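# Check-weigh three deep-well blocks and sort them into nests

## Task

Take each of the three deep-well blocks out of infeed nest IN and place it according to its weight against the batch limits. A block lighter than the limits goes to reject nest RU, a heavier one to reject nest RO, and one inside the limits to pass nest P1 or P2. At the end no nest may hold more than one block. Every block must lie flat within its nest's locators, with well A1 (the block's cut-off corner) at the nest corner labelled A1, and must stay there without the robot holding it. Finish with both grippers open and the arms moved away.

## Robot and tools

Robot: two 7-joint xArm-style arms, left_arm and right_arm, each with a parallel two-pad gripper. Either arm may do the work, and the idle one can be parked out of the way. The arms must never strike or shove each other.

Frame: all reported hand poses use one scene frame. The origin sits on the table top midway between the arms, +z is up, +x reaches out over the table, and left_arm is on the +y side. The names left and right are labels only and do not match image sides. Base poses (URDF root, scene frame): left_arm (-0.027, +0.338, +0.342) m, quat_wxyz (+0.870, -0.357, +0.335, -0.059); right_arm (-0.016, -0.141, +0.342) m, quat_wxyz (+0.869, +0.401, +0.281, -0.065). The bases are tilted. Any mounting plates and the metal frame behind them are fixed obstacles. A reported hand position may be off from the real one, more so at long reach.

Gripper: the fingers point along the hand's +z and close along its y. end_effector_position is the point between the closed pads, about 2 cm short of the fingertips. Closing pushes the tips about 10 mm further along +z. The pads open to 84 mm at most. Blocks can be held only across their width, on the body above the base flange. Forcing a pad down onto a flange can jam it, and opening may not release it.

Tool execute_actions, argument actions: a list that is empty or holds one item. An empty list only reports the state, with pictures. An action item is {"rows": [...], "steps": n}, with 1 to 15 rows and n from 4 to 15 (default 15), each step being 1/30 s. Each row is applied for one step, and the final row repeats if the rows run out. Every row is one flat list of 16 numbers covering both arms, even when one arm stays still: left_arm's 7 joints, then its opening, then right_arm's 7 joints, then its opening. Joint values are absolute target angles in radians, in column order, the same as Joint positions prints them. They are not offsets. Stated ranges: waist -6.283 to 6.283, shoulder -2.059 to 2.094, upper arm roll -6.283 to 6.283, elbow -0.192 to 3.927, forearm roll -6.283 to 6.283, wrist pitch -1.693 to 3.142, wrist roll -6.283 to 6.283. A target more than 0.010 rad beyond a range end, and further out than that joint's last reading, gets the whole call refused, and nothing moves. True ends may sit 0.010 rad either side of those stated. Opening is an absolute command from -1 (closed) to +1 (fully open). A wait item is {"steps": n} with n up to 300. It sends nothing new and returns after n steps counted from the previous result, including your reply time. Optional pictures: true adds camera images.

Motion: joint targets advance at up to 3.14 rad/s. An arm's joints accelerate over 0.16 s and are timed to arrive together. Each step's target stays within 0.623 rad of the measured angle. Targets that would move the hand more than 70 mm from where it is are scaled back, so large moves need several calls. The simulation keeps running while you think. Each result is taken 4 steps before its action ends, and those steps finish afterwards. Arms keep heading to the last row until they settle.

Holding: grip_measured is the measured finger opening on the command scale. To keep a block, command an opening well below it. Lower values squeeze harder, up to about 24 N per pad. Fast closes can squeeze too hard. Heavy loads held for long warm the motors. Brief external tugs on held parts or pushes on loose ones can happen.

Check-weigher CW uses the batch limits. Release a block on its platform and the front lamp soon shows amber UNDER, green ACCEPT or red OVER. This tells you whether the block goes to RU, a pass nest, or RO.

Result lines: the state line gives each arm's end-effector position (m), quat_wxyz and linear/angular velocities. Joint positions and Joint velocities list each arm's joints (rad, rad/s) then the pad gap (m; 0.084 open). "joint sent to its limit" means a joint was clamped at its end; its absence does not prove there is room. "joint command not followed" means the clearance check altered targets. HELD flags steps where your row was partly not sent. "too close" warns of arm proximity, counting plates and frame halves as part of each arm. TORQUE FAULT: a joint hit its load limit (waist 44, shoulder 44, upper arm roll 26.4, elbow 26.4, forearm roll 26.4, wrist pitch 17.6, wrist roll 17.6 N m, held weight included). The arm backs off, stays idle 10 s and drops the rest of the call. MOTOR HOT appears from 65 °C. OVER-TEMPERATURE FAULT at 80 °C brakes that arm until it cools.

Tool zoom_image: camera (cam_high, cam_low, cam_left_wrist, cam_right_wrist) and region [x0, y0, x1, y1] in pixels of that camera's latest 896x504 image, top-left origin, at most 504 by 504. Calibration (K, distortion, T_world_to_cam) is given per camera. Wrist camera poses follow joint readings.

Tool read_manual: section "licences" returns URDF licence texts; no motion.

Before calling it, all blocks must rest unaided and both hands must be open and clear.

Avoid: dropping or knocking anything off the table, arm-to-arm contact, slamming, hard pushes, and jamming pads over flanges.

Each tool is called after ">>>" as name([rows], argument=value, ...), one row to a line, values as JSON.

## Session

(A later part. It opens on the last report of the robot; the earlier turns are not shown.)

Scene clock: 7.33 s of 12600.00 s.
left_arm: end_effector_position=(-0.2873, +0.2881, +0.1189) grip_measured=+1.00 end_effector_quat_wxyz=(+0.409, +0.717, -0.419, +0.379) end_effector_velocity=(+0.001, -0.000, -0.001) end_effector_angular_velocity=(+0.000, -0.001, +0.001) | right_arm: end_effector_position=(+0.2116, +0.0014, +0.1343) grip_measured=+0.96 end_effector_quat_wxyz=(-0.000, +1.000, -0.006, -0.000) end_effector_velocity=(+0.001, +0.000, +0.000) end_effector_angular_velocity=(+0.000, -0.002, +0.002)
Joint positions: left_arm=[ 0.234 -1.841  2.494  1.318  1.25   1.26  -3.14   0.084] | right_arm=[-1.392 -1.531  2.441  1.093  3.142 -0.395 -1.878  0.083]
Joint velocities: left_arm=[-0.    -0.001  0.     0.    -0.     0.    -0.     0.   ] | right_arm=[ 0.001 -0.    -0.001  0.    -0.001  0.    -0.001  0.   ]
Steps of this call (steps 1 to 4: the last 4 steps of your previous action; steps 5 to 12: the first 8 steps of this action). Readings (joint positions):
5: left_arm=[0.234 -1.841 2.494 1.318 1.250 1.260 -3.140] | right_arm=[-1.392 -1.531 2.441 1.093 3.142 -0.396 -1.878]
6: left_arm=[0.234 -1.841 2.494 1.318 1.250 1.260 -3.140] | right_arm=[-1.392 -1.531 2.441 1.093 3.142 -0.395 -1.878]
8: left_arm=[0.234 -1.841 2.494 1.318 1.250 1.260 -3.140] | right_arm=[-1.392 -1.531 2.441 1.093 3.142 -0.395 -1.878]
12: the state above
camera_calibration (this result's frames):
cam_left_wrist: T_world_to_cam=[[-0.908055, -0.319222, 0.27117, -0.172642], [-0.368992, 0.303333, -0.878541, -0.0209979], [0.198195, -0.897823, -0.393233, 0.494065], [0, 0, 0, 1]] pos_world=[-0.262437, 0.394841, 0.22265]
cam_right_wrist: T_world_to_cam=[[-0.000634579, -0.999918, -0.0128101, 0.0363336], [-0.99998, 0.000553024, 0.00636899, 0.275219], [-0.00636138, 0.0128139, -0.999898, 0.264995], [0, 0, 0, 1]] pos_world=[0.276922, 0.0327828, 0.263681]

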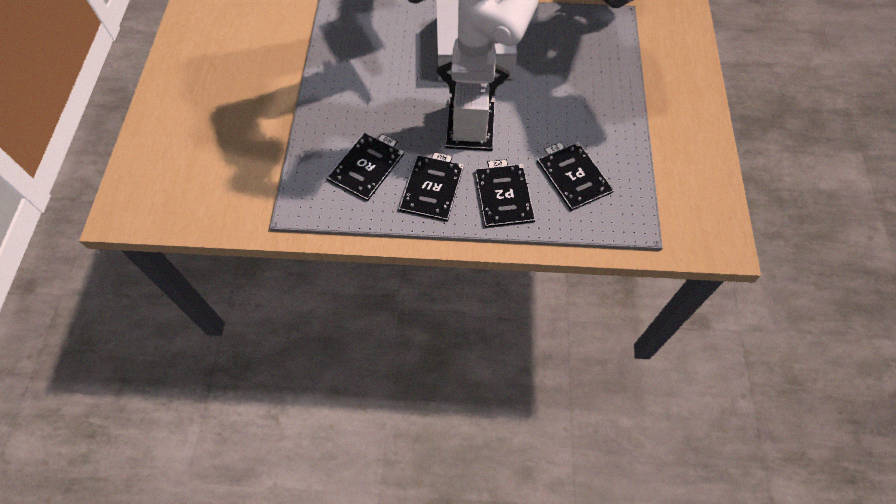

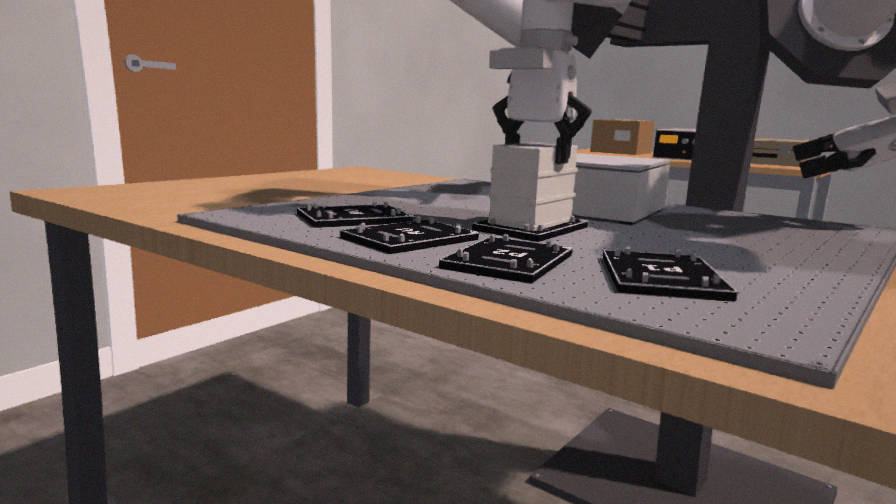

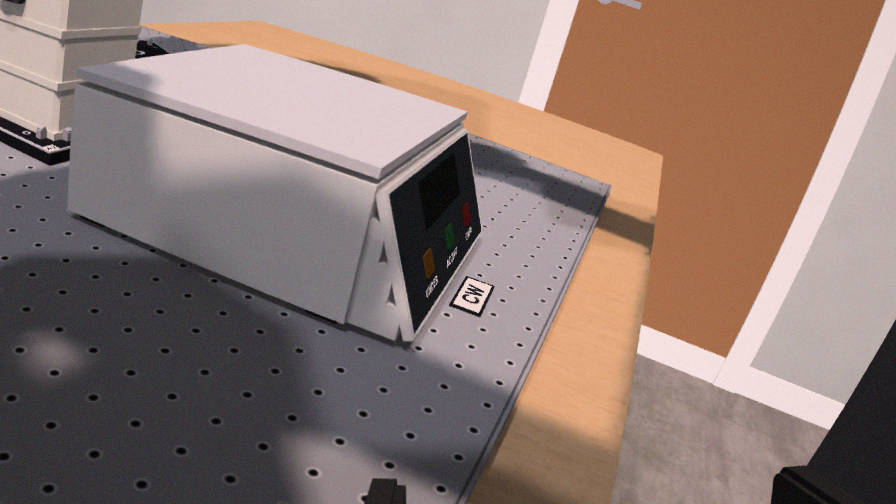

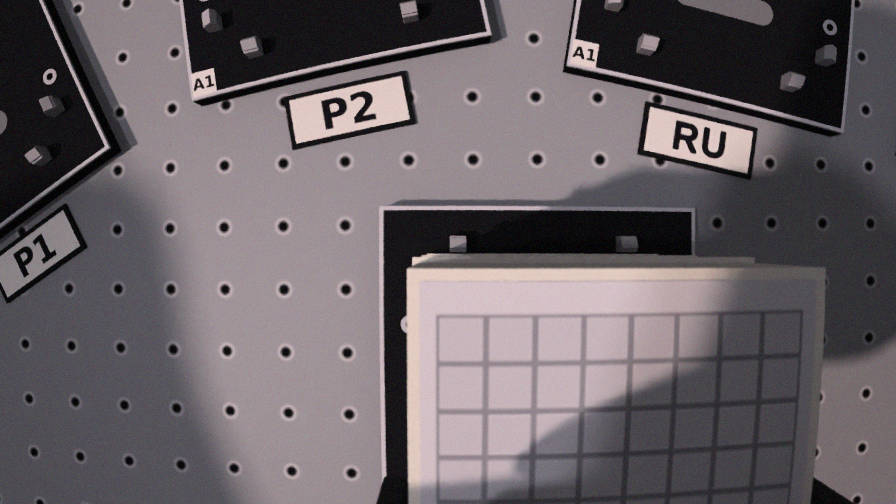

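>>> execute_actions([
  {"rows":[[0.234,-1.841,2.494,1.318,1.25,1.26,-3.14,1,-1.3708,-1.5065,2.4396,1.083,3.1416,-0.4186,-1.8778,0],[0.234,-1.841,2.494,1.318,1.25,1.26,-3.14,1,-1.3497,-1.4816,2.4379,1.0739,3.1416,-0.4425,-1.8778,0],[0.234,-1.841,2.494,1.318,1.25,1.26,-3.14,1,-1.3215,-1.4485,2.435,1.0636,3.1416,-0.475,-1.8778,0],[0.234,-1.841,2.494,1.318,1.25,1.26,-3.14,1,-1.28,-1.40,2.43,1.054,3.1416,-0.528,-1.8778,0]],"steps":10},
])

>>> execute_actions([
  {"rows":[[0.234,-1.841,2.494,1.318,1.25,1.26,-3.14,1,-1.1,-1.62,2.78,1.3,3.1416,-0.66,-1.45,0]],"steps":15},
])

>>> execute_actions([
  {"rows":[[0.234,-1.841,2.494,1.318,1.25,1.26,-3.14,1,-0.9813,-1.7401,3.0177,1.3405,3.1416,-0.6175,-1.1777,0]],"steps":15},
])

>>> execute_actions([
  {"rows":[[0.234,-1.841,2.494,1.318,1.25,1.26,-3.14,1,-0.984,-1.762,3.017,1.346,3.1416,-0.602,-1.1777,0],[0.234,-1.841,2.494,1.318,1.25,1.26,-3.14,1,-0.987,-1.784,3.0165,1.3525,3.1416,-0.587,-1.1777,0],[0.234,-1.841,2.494,1.318,1.25,1.26,-3.14,1,-0.9895,-1.805,3.016,1.359,3.1416,-0.572,-1.1777,0],[0.234,-1.841,2.494,1.318,1.25,1.26,-3.14,1,-0.992,-1.825,3.0152,1.3655,3.1416,-0.558,-1.1777,0]],"steps":13},
], pictures=true)

Scene clock: 8.27 s of 12600.00 s.
left_arm: end_effector_position=(-0.2873, +0.2881, +0.1189) grip_measured=+1.00 end_effector_quat_wxyz=(+0.409, +0.717, -0.419, +0.379) end_effector_velocity=(-0.000, -0.001, +0.000) end_effector_angular_velocity=(-0.001, +0.001, +0.001) | right_arm: end_effector_position=(+0.2117, +0.0006, +0.1806) grip_measured=+0.96 end_effector_quat_wxyz=(+0.001, +1.000, -0.006, -0.001) end_effector_velocity=(+0.021, +0.079, +0.414) end_effector_angular_velocity=(+0.216, -0.060, +0.008)
Joint positions: left_arm=[ 0.234 -1.841  2.494  1.318  1.25   1.26  -3.14   0.084] | right_arm=[-1.313 -1.438  2.433  1.062  3.142 -0.489 -1.878  0.083]
Joint velocities: left_arm=[ 0.     0.     0.002  0.     0.    -0.001  0.     0.   ] | right_arm=[ 0.684  0.802 -0.079 -0.101 -0.003 -0.726  0.     0.   ]
Steps of this call (steps 1 to 4: the last 4 steps of your previous action; steps 5 to 15: the robot went on to your last target; steps 16 to 22: nothing new was sent; steps 23 to 28: the first 6 steps of this action). Readings (joint positions):
23: left_arm=[0.234 -1.841 2.494 1.318 1.250 1.260 -3.140] | right_arm=[-1.391 -1.531 2.441 1.093 3.142 -0.396 -1.878]
24: left_arm=[0.234 -1.841 2.494 1.318 1.250 1.260 -3.140] | right_arm=[-1.387 -1.525 2.441 1.089 3.142 -0.403 -1.878]
26: left_arm=[0.234 -1.841 2.494 1.318 1.250 1.260 -3.140] | right_arm=[-1.359 -1.493 2.438 1.074 3.142 -0.436 -1.878]
28: the state above

Scene clock: 8.77 s of 12600.00 s.
left_arm: end_effector_position=(-0.2873, +0.2881, +0.1189) grip_measured=+1.00 end_effector_quat_wxyz=(+0.409, +0.717, -0.419, +0.379) end_effector_velocity=(-0.000, +0.001, -0.000) end_effector_angular_velocity=(+0.000, +0.000, -0.000) | right_arm: end_effector_position=(+0.0774, +0.0721, +0.2145) grip_measured=+0.96 end_effector_quat_wxyz=(-0.009, +1.000, +0.006, +0.013) end_effector_velocity=(-0.465, +0.089, +0.001) end_effector_angular_velocity=(-0.030, +0.015, +0.099)
Joint positions: left_arm=[ 0.234 -1.841  2.494  1.318  1.25   1.26  -3.14   0.084] | right_arm=[-1.124 -1.591  2.735  1.267  3.142 -0.641 -1.51   0.083]
Joint velocities: left_arm=[-0.    -0.    -0.001  0.    -0.     0.001 -0.    -0.   ] | right_arm=[ 0.469 -0.539  0.92   0.594  0.011 -0.31   1.007 -0.   ]
Steps of this call (steps 1 to 4: the last 4 steps of your previous action; steps 5 to 15: the first 11 steps of this action). Readings (joint positions):
5: left_arm=[0.234 -1.841 2.494 1.318 1.250 1.260 -3.140] | right_arm=[-1.279 -1.399 2.431 1.056 3.142 -0.527 -1.877]
6: left_arm=[0.234 -1.841 2.494 1.318 1.250 1.260 -3.140] | right_arm=[-1.277 -1.406 2.436 1.059 3.141 -0.531 -1.866]
8: left_arm=[0.234 -1.841 2.494 1.318 1.250 1.260 -3.140] | right_arm=[-1.253 -1.441 2.483 1.097 3.140 -0.553 -1.797]
12: left_arm=[0.234 -1.841 2.494 1.318 1.250 1.260 -3.140] | right_arm=[-1.176 -1.529 2.635 1.199 3.142 -0.604 -1.630]
15: the state above

Scene clock: 9.27 s of 12600.00 s.
left_arm: end_effector_position=(-0.2873, +0.2881, +0.1189) grip_measured=+1.00 end_effector_quat_wxyz=(+0.409, +0.717, -0.419, +0.379) end_effector_velocity=(-0.000, +0.000, +0.000) end_effector_angular_velocity=(-0.002, -0.000, +0.000) | right_arm: end_effector_position=(-0.0619, +0.0473, +0.1795) grip_measured=+0.96 end_effector_quat_wxyz=(+0.003, +1.000, +0.004, -0.001) end_effector_velocity=(-0.001, +0.003, -0.010) end_effector_angular_velocity=(+0.011, -0.027, -0.096)
Joint positions: left_arm=[ 0.234 -1.841  2.494  1.318  1.25   1.26  -3.14   0.084] | right_arm=[-0.981 -1.741  3.022  1.337  3.143 -0.618 -1.184  0.083]
Joint velocities: left_arm=[-0.    -0.    -0.001  0.001  0.     0.003 -0.    -0.   ] | right_arm=[ 0.026 -0.034  0.007  0.018 -0.014  0.013  0.129 -0.   ]
Steps of this call (steps 1 to 4: the last 4 steps of your previous action; steps 5 to 15: the first 11 steps of this action). Readings (joint positions):
5: left_arm=[0.234 -1.841 2.494 1.318 1.250 1.260 -3.140] | right_arm=[-1.100 -1.621 2.781 1.298 3.142 -0.659 -1.451]
6: left_arm=[0.234 -1.841 2.494 1.318 1.250 1.260 -3.140] | right_arm=[-1.098 -1.623 2.782 1.300 3.141 -0.657 -1.439]
8: left_arm=[0.234 -1.841 2.494 1.318 1.250 1.260 -3.140] | right_arm=[-1.072 -1.650 2.830 1.311 3.139 -0.646 -1.371]
12: left_arm=[0.234 -1.841 2.494 1.318 1.250 1.260 -3.140] | right_arm=[-1.001 -1.720 2.981 1.333 3.142 -0.624 -1.226]
15: the state above

Scene clock: 9.70 s of 12600.00 s.
left_arm: end_effector_position=(-0.2873, +0.2881, +0.1189) grip_measured=+1.00 end_effector_quat_wxyz=(+0.409, +0.717, -0.419, +0.379) end_effector_velocity=(+0.000, +0.000, -0.001) end_effector_angular_velocity=(+0.001, -0.000, +0.000) | right_arm: end_effector_position=(-0.0591, +0.0475, +0.1430) grip_measured=+0.96 end_effector_quat_wxyz=(+0.004, +1.000, -0.000, +0.001) end_effector_velocity=(-0.011, +0.027, +0.007) end_effector_angular_velocity=(+0.067, +0.026, +0.002)
Joint positions: left_arm=[ 0.234 -1.841  2.494  1.318  1.25   1.26  -3.14   0.084] | right_arm=[-0.993 -1.827  3.015  1.362  3.142 -0.559 -1.178  0.083]
Joint velocities: left_arm=[-0.    -0.001 -0.     0.001 -0.    -0.001  0.     0.   ] | right_arm=[ 0.003  0.003  0.001  0.044 -0.001  0.024 -0.     0.   ]
Steps of this call (steps 1 to 4: the last 4 steps of your previous action; steps 5 to 13: the first 9 steps of this action). Readings (joint positions):
5: left_arm=[0.234 -1.841 2.494 1.318 1.250 1.260 -3.140] | right_arm=[-0.983 -1.739 3.013 1.341 3.141 -0.617 -1.178]
6: left_arm=[0.234 -1.841 2.494 1.318 1.250 1.260 -3.140] | right_arm=[-0.983 -1.745 3.014 1.344 3.141 -0.612 -1.178]
8: left_arm=[0.234 -1.841 2.494 1.318 1.250 1.260 -3.140] | right_arm=[-0.986 -1.773 3.014 1.353 3.141 -0.592 -1.178]
12: left_arm=[0.234 -1.841 2.494 1.318 1.250 1.260 -3.140] | right_arm=[-0.993 -1.826 3.015 1.361 3.142 -0.560 -1.178]
13: the state above
camera_calibration (this result's frames):
cam_left_wrist: T_world_to_cam=[[-0.908055, -0.319222, 0.27117, -0.172642], [-0.368992, 0.303333, -0.878541, -0.0209978], [0.198195, -0.897823, -0.393233, 0.494065], [0, 0, 0, 1]] pos_world=[-0.262437, 0.394841, 0.222651]
cam_right_wrist: T_world_to_cam=[[0.0110345, -0.999928, -0.00462384, 0.081848], [-0.999934, -0.0110497, 0.00326455, 0.00544265], [-0.00331541, 0.00458751, -0.999984, 0.271966], [0, 0, 0, 1]] pos_world=[0.00544082, 0.0806547, 0.272323]

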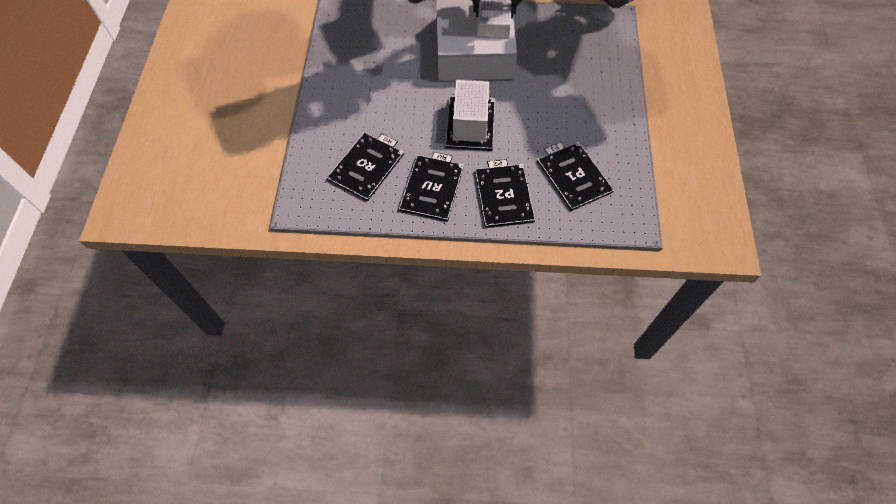

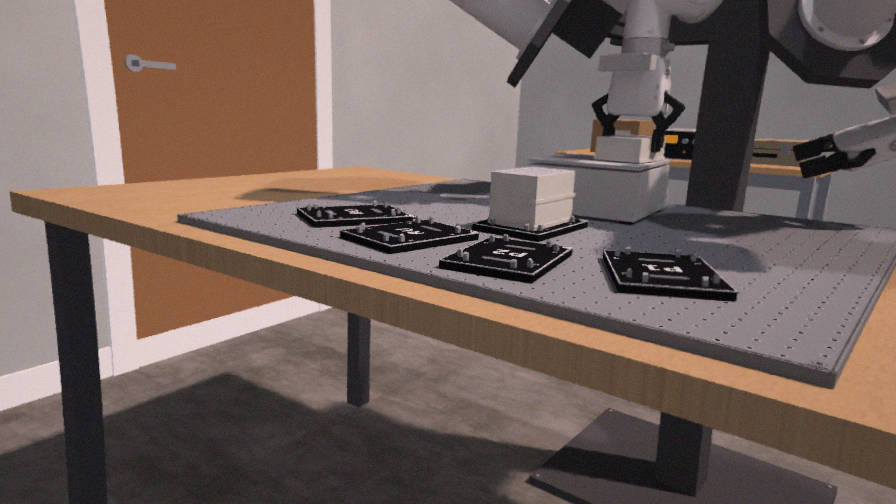

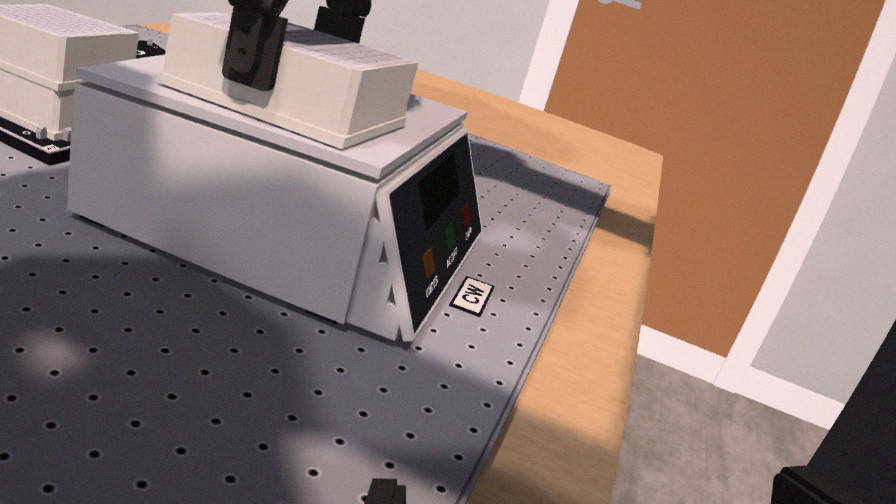

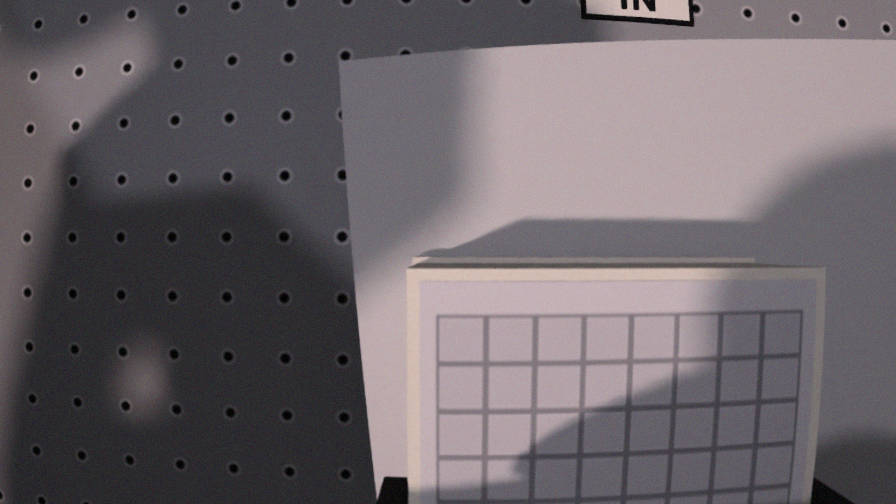

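Chamfer seems at the rear-left. Release.

>>> execute_actions([
  {"rows":[[0.234,-1.841,2.494,1.318,1.25,1.26,-3.14,1,-0.992,-1.825,3.0152,1.3655,3.1416,-0.558,-1.1777,1]],"steps":15},
])

>>> execute_actions([
  {"steps":30},
], pictures=true)

>>> zoom_image(camera="cam_left_wrist", region=[0,0,504,300])

Scene clock: 10.23 s of 12600.00 s.
left_arm: end_effector_position=(-0.2873, +0.2881, +0.1189) grip_measured=+1.00 end_effector_quat_wxyz=(+0.409, +0.717, -0.419, +0.379) end_effector_velocity=(-0.001, +0.001, -0.001) end_effector_angular_velocity=(+0.003, +0.001, -0.002) | right_arm: end_effector_position=(-0.0604, +0.0504, +0.1448) grip_measured=+1.00 end_effector_quat_wxyz=(+0.000, +1.000, -0.000, -0.000) end_effector_velocity=(-0.000, -0.002, -0.001) end_effector_angular_velocity=(-0.004, -0.000, -0.000)
Joint positions: left_arm=[ 0.234 -1.841  2.494  1.318  1.25   1.26  -3.14   0.084] | right_arm=[-0.992 -1.825  3.015  1.366  3.142 -0.558 -1.178  0.084]
Joint velocities: left_arm=[ 0.     0.    -0.002  0.     0.    -0.001  0.     0.   ] | right_arm=[-0.    -0.003  0.001 -0.002  0.001  0.001  0.     0.   ]
Steps of this call (steps 1 to 4: the last 4 steps of your previous action; step 5: the robot went on to your last target; steps 6 to 16: the first 11 steps of this action). Readings (joint positions):
6: left_arm=[0.234 -1.841 2.494 1.318 1.250 1.260 -3.140] | right_arm=[-0.992 -1.824 3.015 1.366 3.142 -0.558 -1.178]
7: left_arm=[0.234 -1.841 2.494 1.318 1.250 1.260 -3.140] | right_arm=[-0.992 -1.824 3.015 1.366 3.142 -0.558 -1.178]
9: left_arm=[0.234 -1.841 2.494 1.318 1.250 1.260 -3.140] | right_arm=[-0.992 -1.824 3.015 1.366 3.142 -0.558 -1.178]
13: left_arm=[0.234 -1.841 2.494 1.318 1.250 1.260 -3.140] | right_arm=[-0.992 -1.824 3.015 1.366 3.142 -0.558 -1.178]
16: the state above

Scene clock: 11.23 s of 12600.00 s.
left_arm: end_effector_position=(-0.2873, +0.2881, +0.1189) grip_measured=+1.00 end_effector_quat_wxyz=(+0.409, +0.717, -0.419, +0.379) end_effector_velocity=(-0.000, -0.001, +0.001) end_effector_angular_velocity=(-0.003, +0.001, +0.001) | right_arm: end_effector_position=(-0.0603, +0.0502, +0.1446) grip_measured=+1.00 end_effector_quat_wxyz=(+0.000, +1.000, -0.000, -0.000) end_effector_velocity=(+0.001, +0.000, +0.000) end_effector_angular_velocity=(-0.000, -0.002, +0.002)
Joint positions: left_arm=[ 0.234 -1.841  2.494  1.318  1.25   1.26  -3.14   0.084] | right_arm=[-0.992 -1.825  3.015  1.366  3.142 -0.558 -1.178  0.084]
Joint velocities: left_arm=[ 0.     0.     0.002  0.001 -0.     0.001  0.    -0.   ] | right_arm=[ 0.001  0.    -0.001 -0.    -0.    -0.    -0.002  0.   ]
Kept back: nothing.
Steps of this call (steps 1 to 4: the last 4 steps of your previous action; steps 5 to 15: the robot went on to your last target; steps 16 to 30: nothing new was sent). Readings (joint positions):
1: left_arm=[0.234 -1.841 2.494 1.318 1.250 1.260 -3.140] | right_arm=[-0.992 -1.825 3.015 1.366 3.142 -0.558 -1.178]
2: left_arm=[0.234 -1.841 2.494 1.318 1.250 1.260 -3.140] | right_arm=[-0.992 -1.825 3.015 1.366 3.142 -0.558 -1.178]
4: left_arm=[0.234 -1.841 2.494 1.318 1.250 1.260 -3.140] | right_arm=[-0.992 -1.825 3.015 1.366 3.142 -0.558 -1.178]
8: left_arm=[0.234 -1.841 2.494 1.318 1.250 1.260 -3.140] | right_arm=[-0.992 -1.825 3.015 1.366 3.142 -0.558 -1.178]
30: the state above
All arms were judged still, so your last target was given up. Only a new action makes them travel on or press farther. Fingers that are still opening or closing keep moving.
camera_calibration (this result's frames):
cam_left_wrist: T_world_to_cam=[[-0.908055, -0.319222, 0.271171, -0.172642], [-0.368992, 0.303332, -0.878541, -0.0209978], [0.198195, -0.897823, -0.393233, 0.494065], [0, 0, 0, 1]] pos_world=[-0.262437, 0.394841, 0.222651]
cam_right_wrist: T_world_to_cam=[[0.0112651, -0.99987, -0.0115402, 0.0856255], [-0.999919, -0.0113332, 0.00585781, 0.00388611], [-0.00598783, 0.0114732, -0.999916, 0.273025], [0, 0, 0, 1]] pos_world=[0.00455605, 0.0825259, 0.273968]

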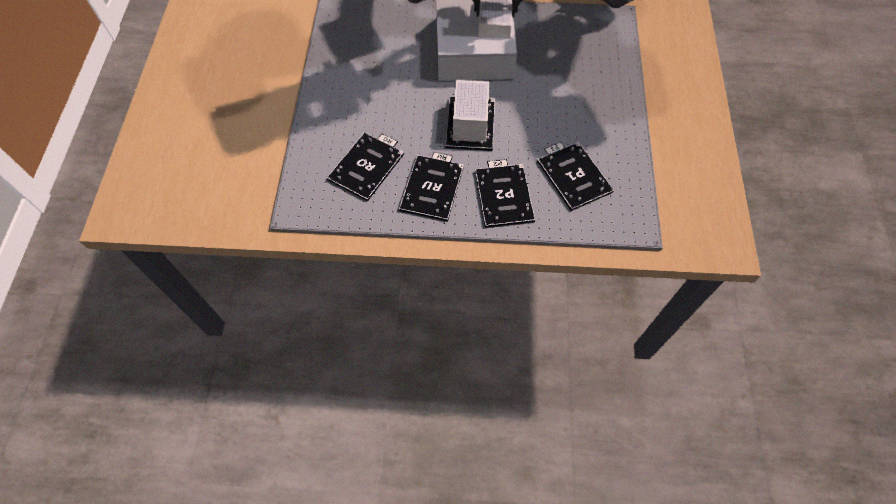

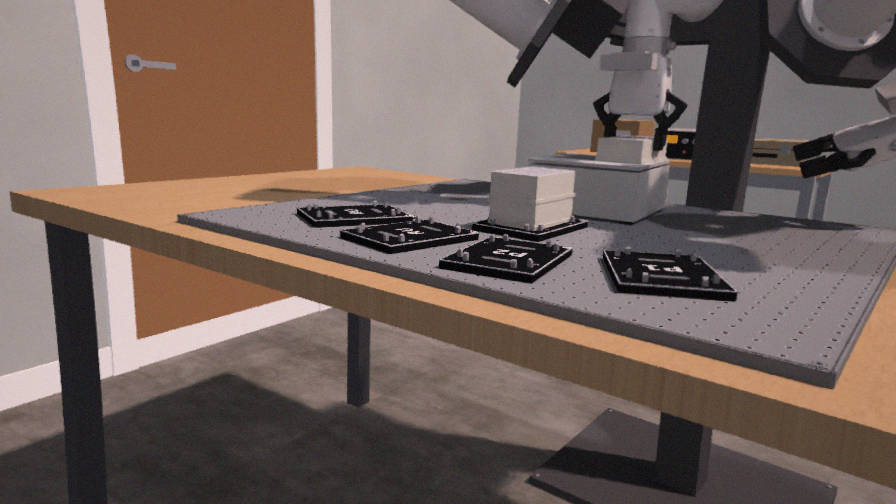

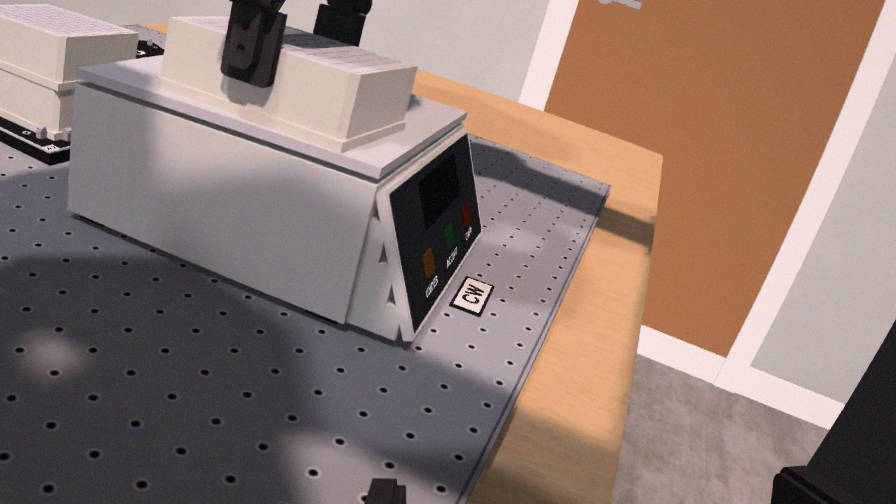

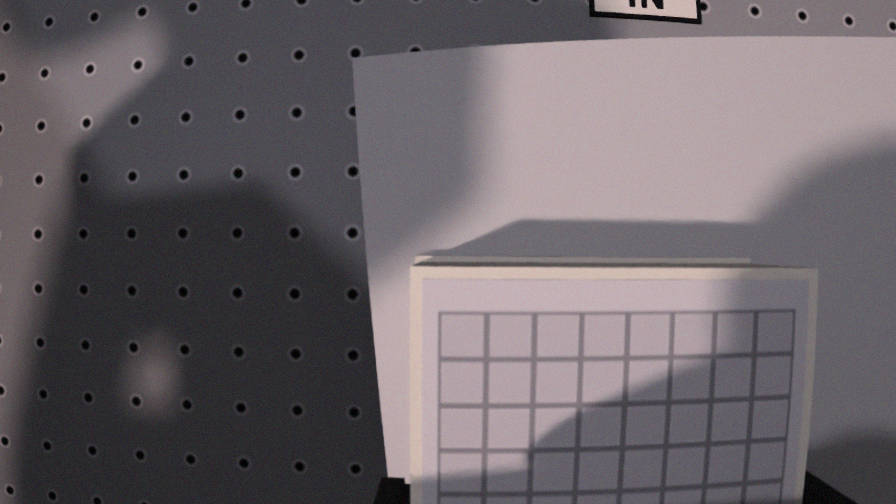

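Region (0, 0, 504, 300) of cam_left_wrist's 896x504 image, scaled by 1.000; it fills the top 300 rows of this view, and the rest is white.

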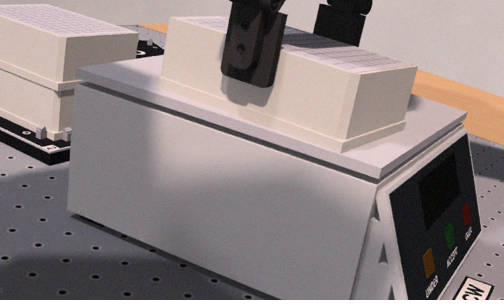

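>>> execute_actions([
  {"rows":[[0.234,-1.841,2.494,1.318,1.25,1.26,-3.14,1,-0.994,-1.839,3.0148,1.3697,3.1416,-0.548,-1.1777,1]],"steps":15},
])

>>> execute_actions([
  {"steps":40},
], pictures=true)

Scene clock: 11.73 s of 12600.00 s.
left_arm: end_effector_position=(-0.2873, +0.2881, +0.1189) grip_measured=+1.00 end_effector_quat_wxyz=(+0.409, +0.717, -0.419, +0.379) end_effector_velocity=(-0.000, +0.000, -0.000) end_effector_angular_velocity=(+0.001, +0.001, -0.000) | right_arm: end_effector_position=(-0.0604, +0.0502, +0.1387) grip_measured=+1.00 end_effector_quat_wxyz=(+0.000, +1.000, -0.000, -0.000) end_effector_velocity=(-0.001, +0.000, +0.001) end_effector_angular_velocity=(+0.001, +0.002, -0.003)
Joint positions: left_arm=[ 0.234 -1.841  2.494  1.318  1.25   1.26  -3.14   0.084] | right_arm=[-0.994 -1.839  3.015  1.37   3.142 -0.548 -1.178  0.084]
Joint velocities: left_arm=[-0.    -0.    -0.     0.001 -0.    -0.001 -0.    -0.   ] | right_arm=[-0.001  0.001  0.001  0.     0.001  0.     0.001  0.   ]
Steps of this call (steps 1 to 4: nothing new was sent; steps 5 to 15: the first 11 steps of this action). Readings (joint positions):
5: left_arm=[0.234 -1.841 2.494 1.318 1.250 1.260 -3.140] | right_arm=[-0.992 -1.826 3.015 1.366 3.142 -0.557 -1.178]
6: left_arm=[0.234 -1.841 2.494 1.318 1.250 1.260 -3.140] | right_arm=[-0.993 -1.829 3.015 1.368 3.142 -0.554 -1.178]
8: left_arm=[0.234 -1.841 2.494 1.318 1.250 1.260 -3.140] | right_arm=[-0.994 -1.837 3.015 1.369 3.142 -0.550 -1.178]
12: left_arm=[0.234 -1.841 2.494 1.318 1.250 1.260 -3.140] | right_arm=[-0.994 -1.839 3.015 1.369 3.142 -0.548 -1.178]
15: the state above

Scene clock: 13.07 s of 12600.00 s.
left_arm: end_effector_position=(-0.2873, +0.2881, +0.1189) grip_measured=+1.00 end_effector_quat_wxyz=(+0.409, +0.717, -0.419, +0.379) end_effector_velocity=(+0.000, -0.001, +0.000) end_effector_angular_velocity=(-0.001, -0.000, +0.001) | right_arm: end_effector_position=(-0.0603, +0.0501, +0.1387) grip_measured=+1.00 end_effector_quat_wxyz=(+0.000, +1.000, -0.000, -0.000) end_effector_velocity=(-0.000, -0.000, -0.000) end_effector_angular_velocity=(-0.000, -0.000, +0.000)
Joint positions: left_arm=[ 0.234 -1.841  2.494  1.318  1.25   1.26  -3.14   0.084] | right_arm=[-0.994 -1.839  3.015  1.37   3.142 -0.548 -1.178  0.084]
Joint velocities: left_arm=[ 0.     0.     0.002 -0.    -0.     0.     0.     0.   ] | right_arm=[ 0.001 -0.     0.001 -0.     0.     0.     0.     0.   ]
Kept back: nothing.
Steps of this call (steps 1 to 4: the last 4 steps of your previous action; steps 5 to 15: the robot went on to your last target; steps 16 to 40: nothing new was sent). Readings (joint positions):
1: left_arm=[0.234 -1.841 2.494 1.318 1.250 1.260 -3.140] | right_arm=[-0.994 -1.839 3.015 1.370 3.142 -0.548 -1.178]
2: left_arm=[0.234 -1.841 2.494 1.318 1.250 1.260 -3.140] | right_arm=[-0.994 -1.839 3.015 1.370 3.142 -0.548 -1.178]
4: left_arm=[0.234 -1.841 2.494 1.318 1.250 1.260 -3.140] | right_arm=[-0.994 -1.839 3.015 1.370 3.142 -0.548 -1.178]
8: left_arm=[0.234 -1.841 2.494 1.318 1.250 1.260 -3.140] | right_arm=[-0.994 -1.839 3.015 1.370 3.142 -0.548 -1.178]
40: the state above
All arms were judged still, so your last target was given up. Only a new action makes them travel on or press farther. Fingers that are still opening or closing keep moving.
camera_calibration (this result's frames):
cam_left_wrist: T_world_to_cam=[[-0.908055, -0.319222, 0.27117, -0.172642], [-0.368992, 0.303332, -0.878541, -0.0209978], [0.198195, -0.897823, -0.393233, 0.494065], [0, 0, 0, 1]] pos_world=[-0.262437, 0.394841, 0.222651]
cam_right_wrist: T_world_to_cam=[[0.0112341, -0.99987, -0.0115335, 0.0853717], [-0.999918, -0.0113045, 0.00605656, 0.00390604], [-0.00618616, 0.0114645, -0.999915, 0.267048], [0, 0, 0, 1]] pos_world=[0.00459865, 0.0823432, 0.267987]

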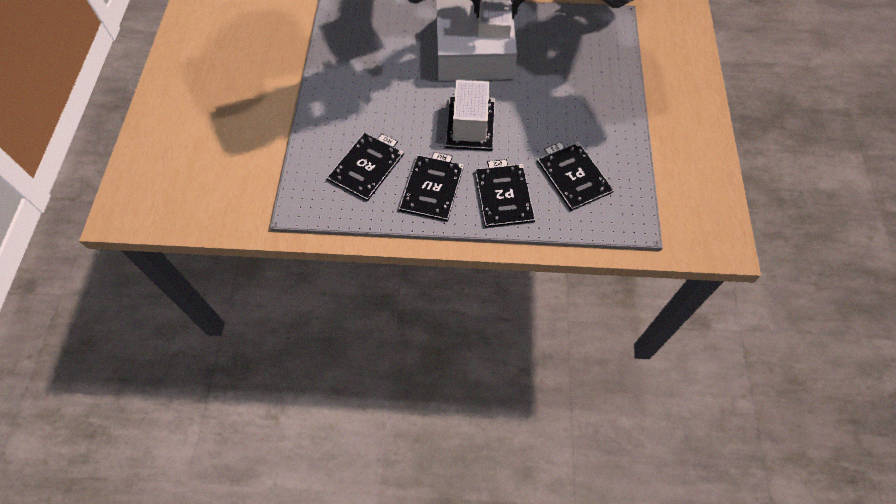

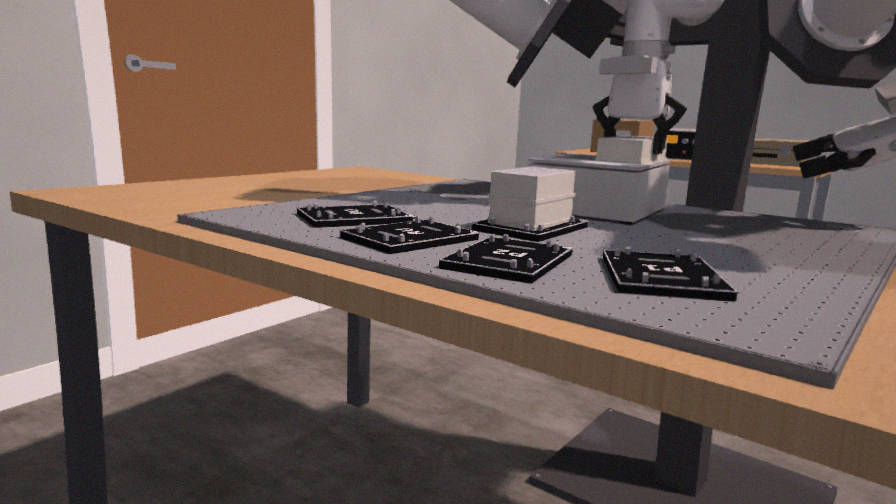

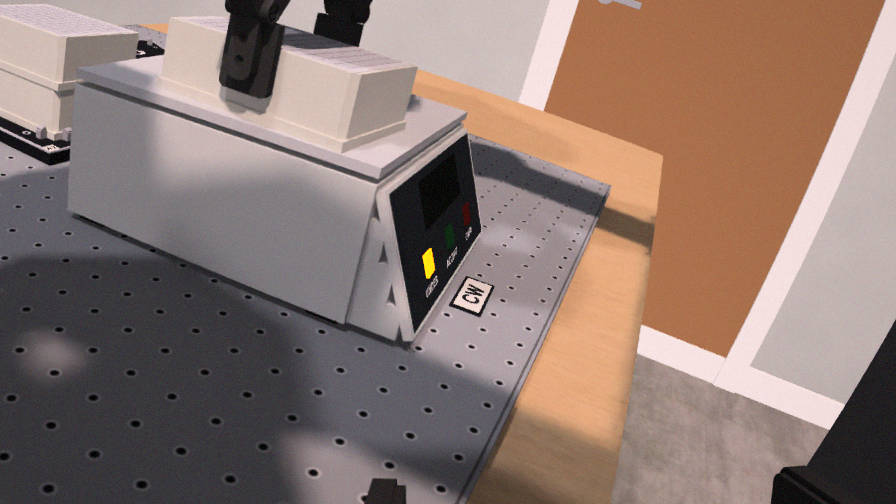

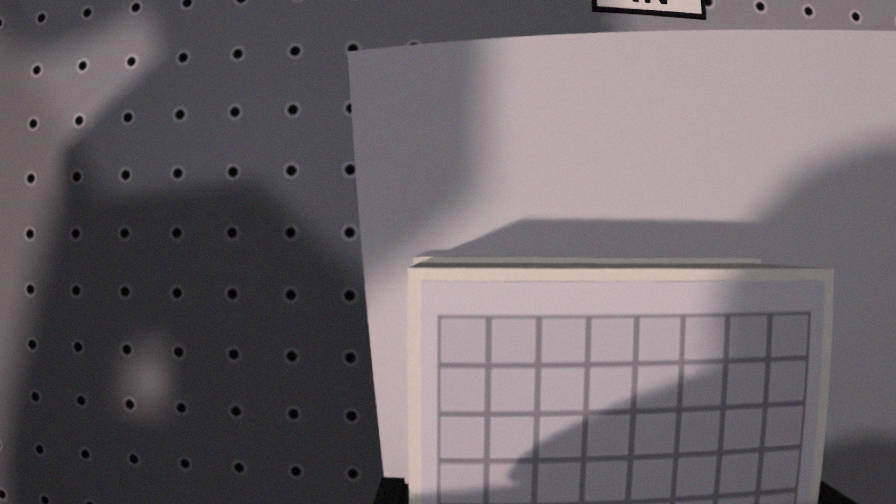

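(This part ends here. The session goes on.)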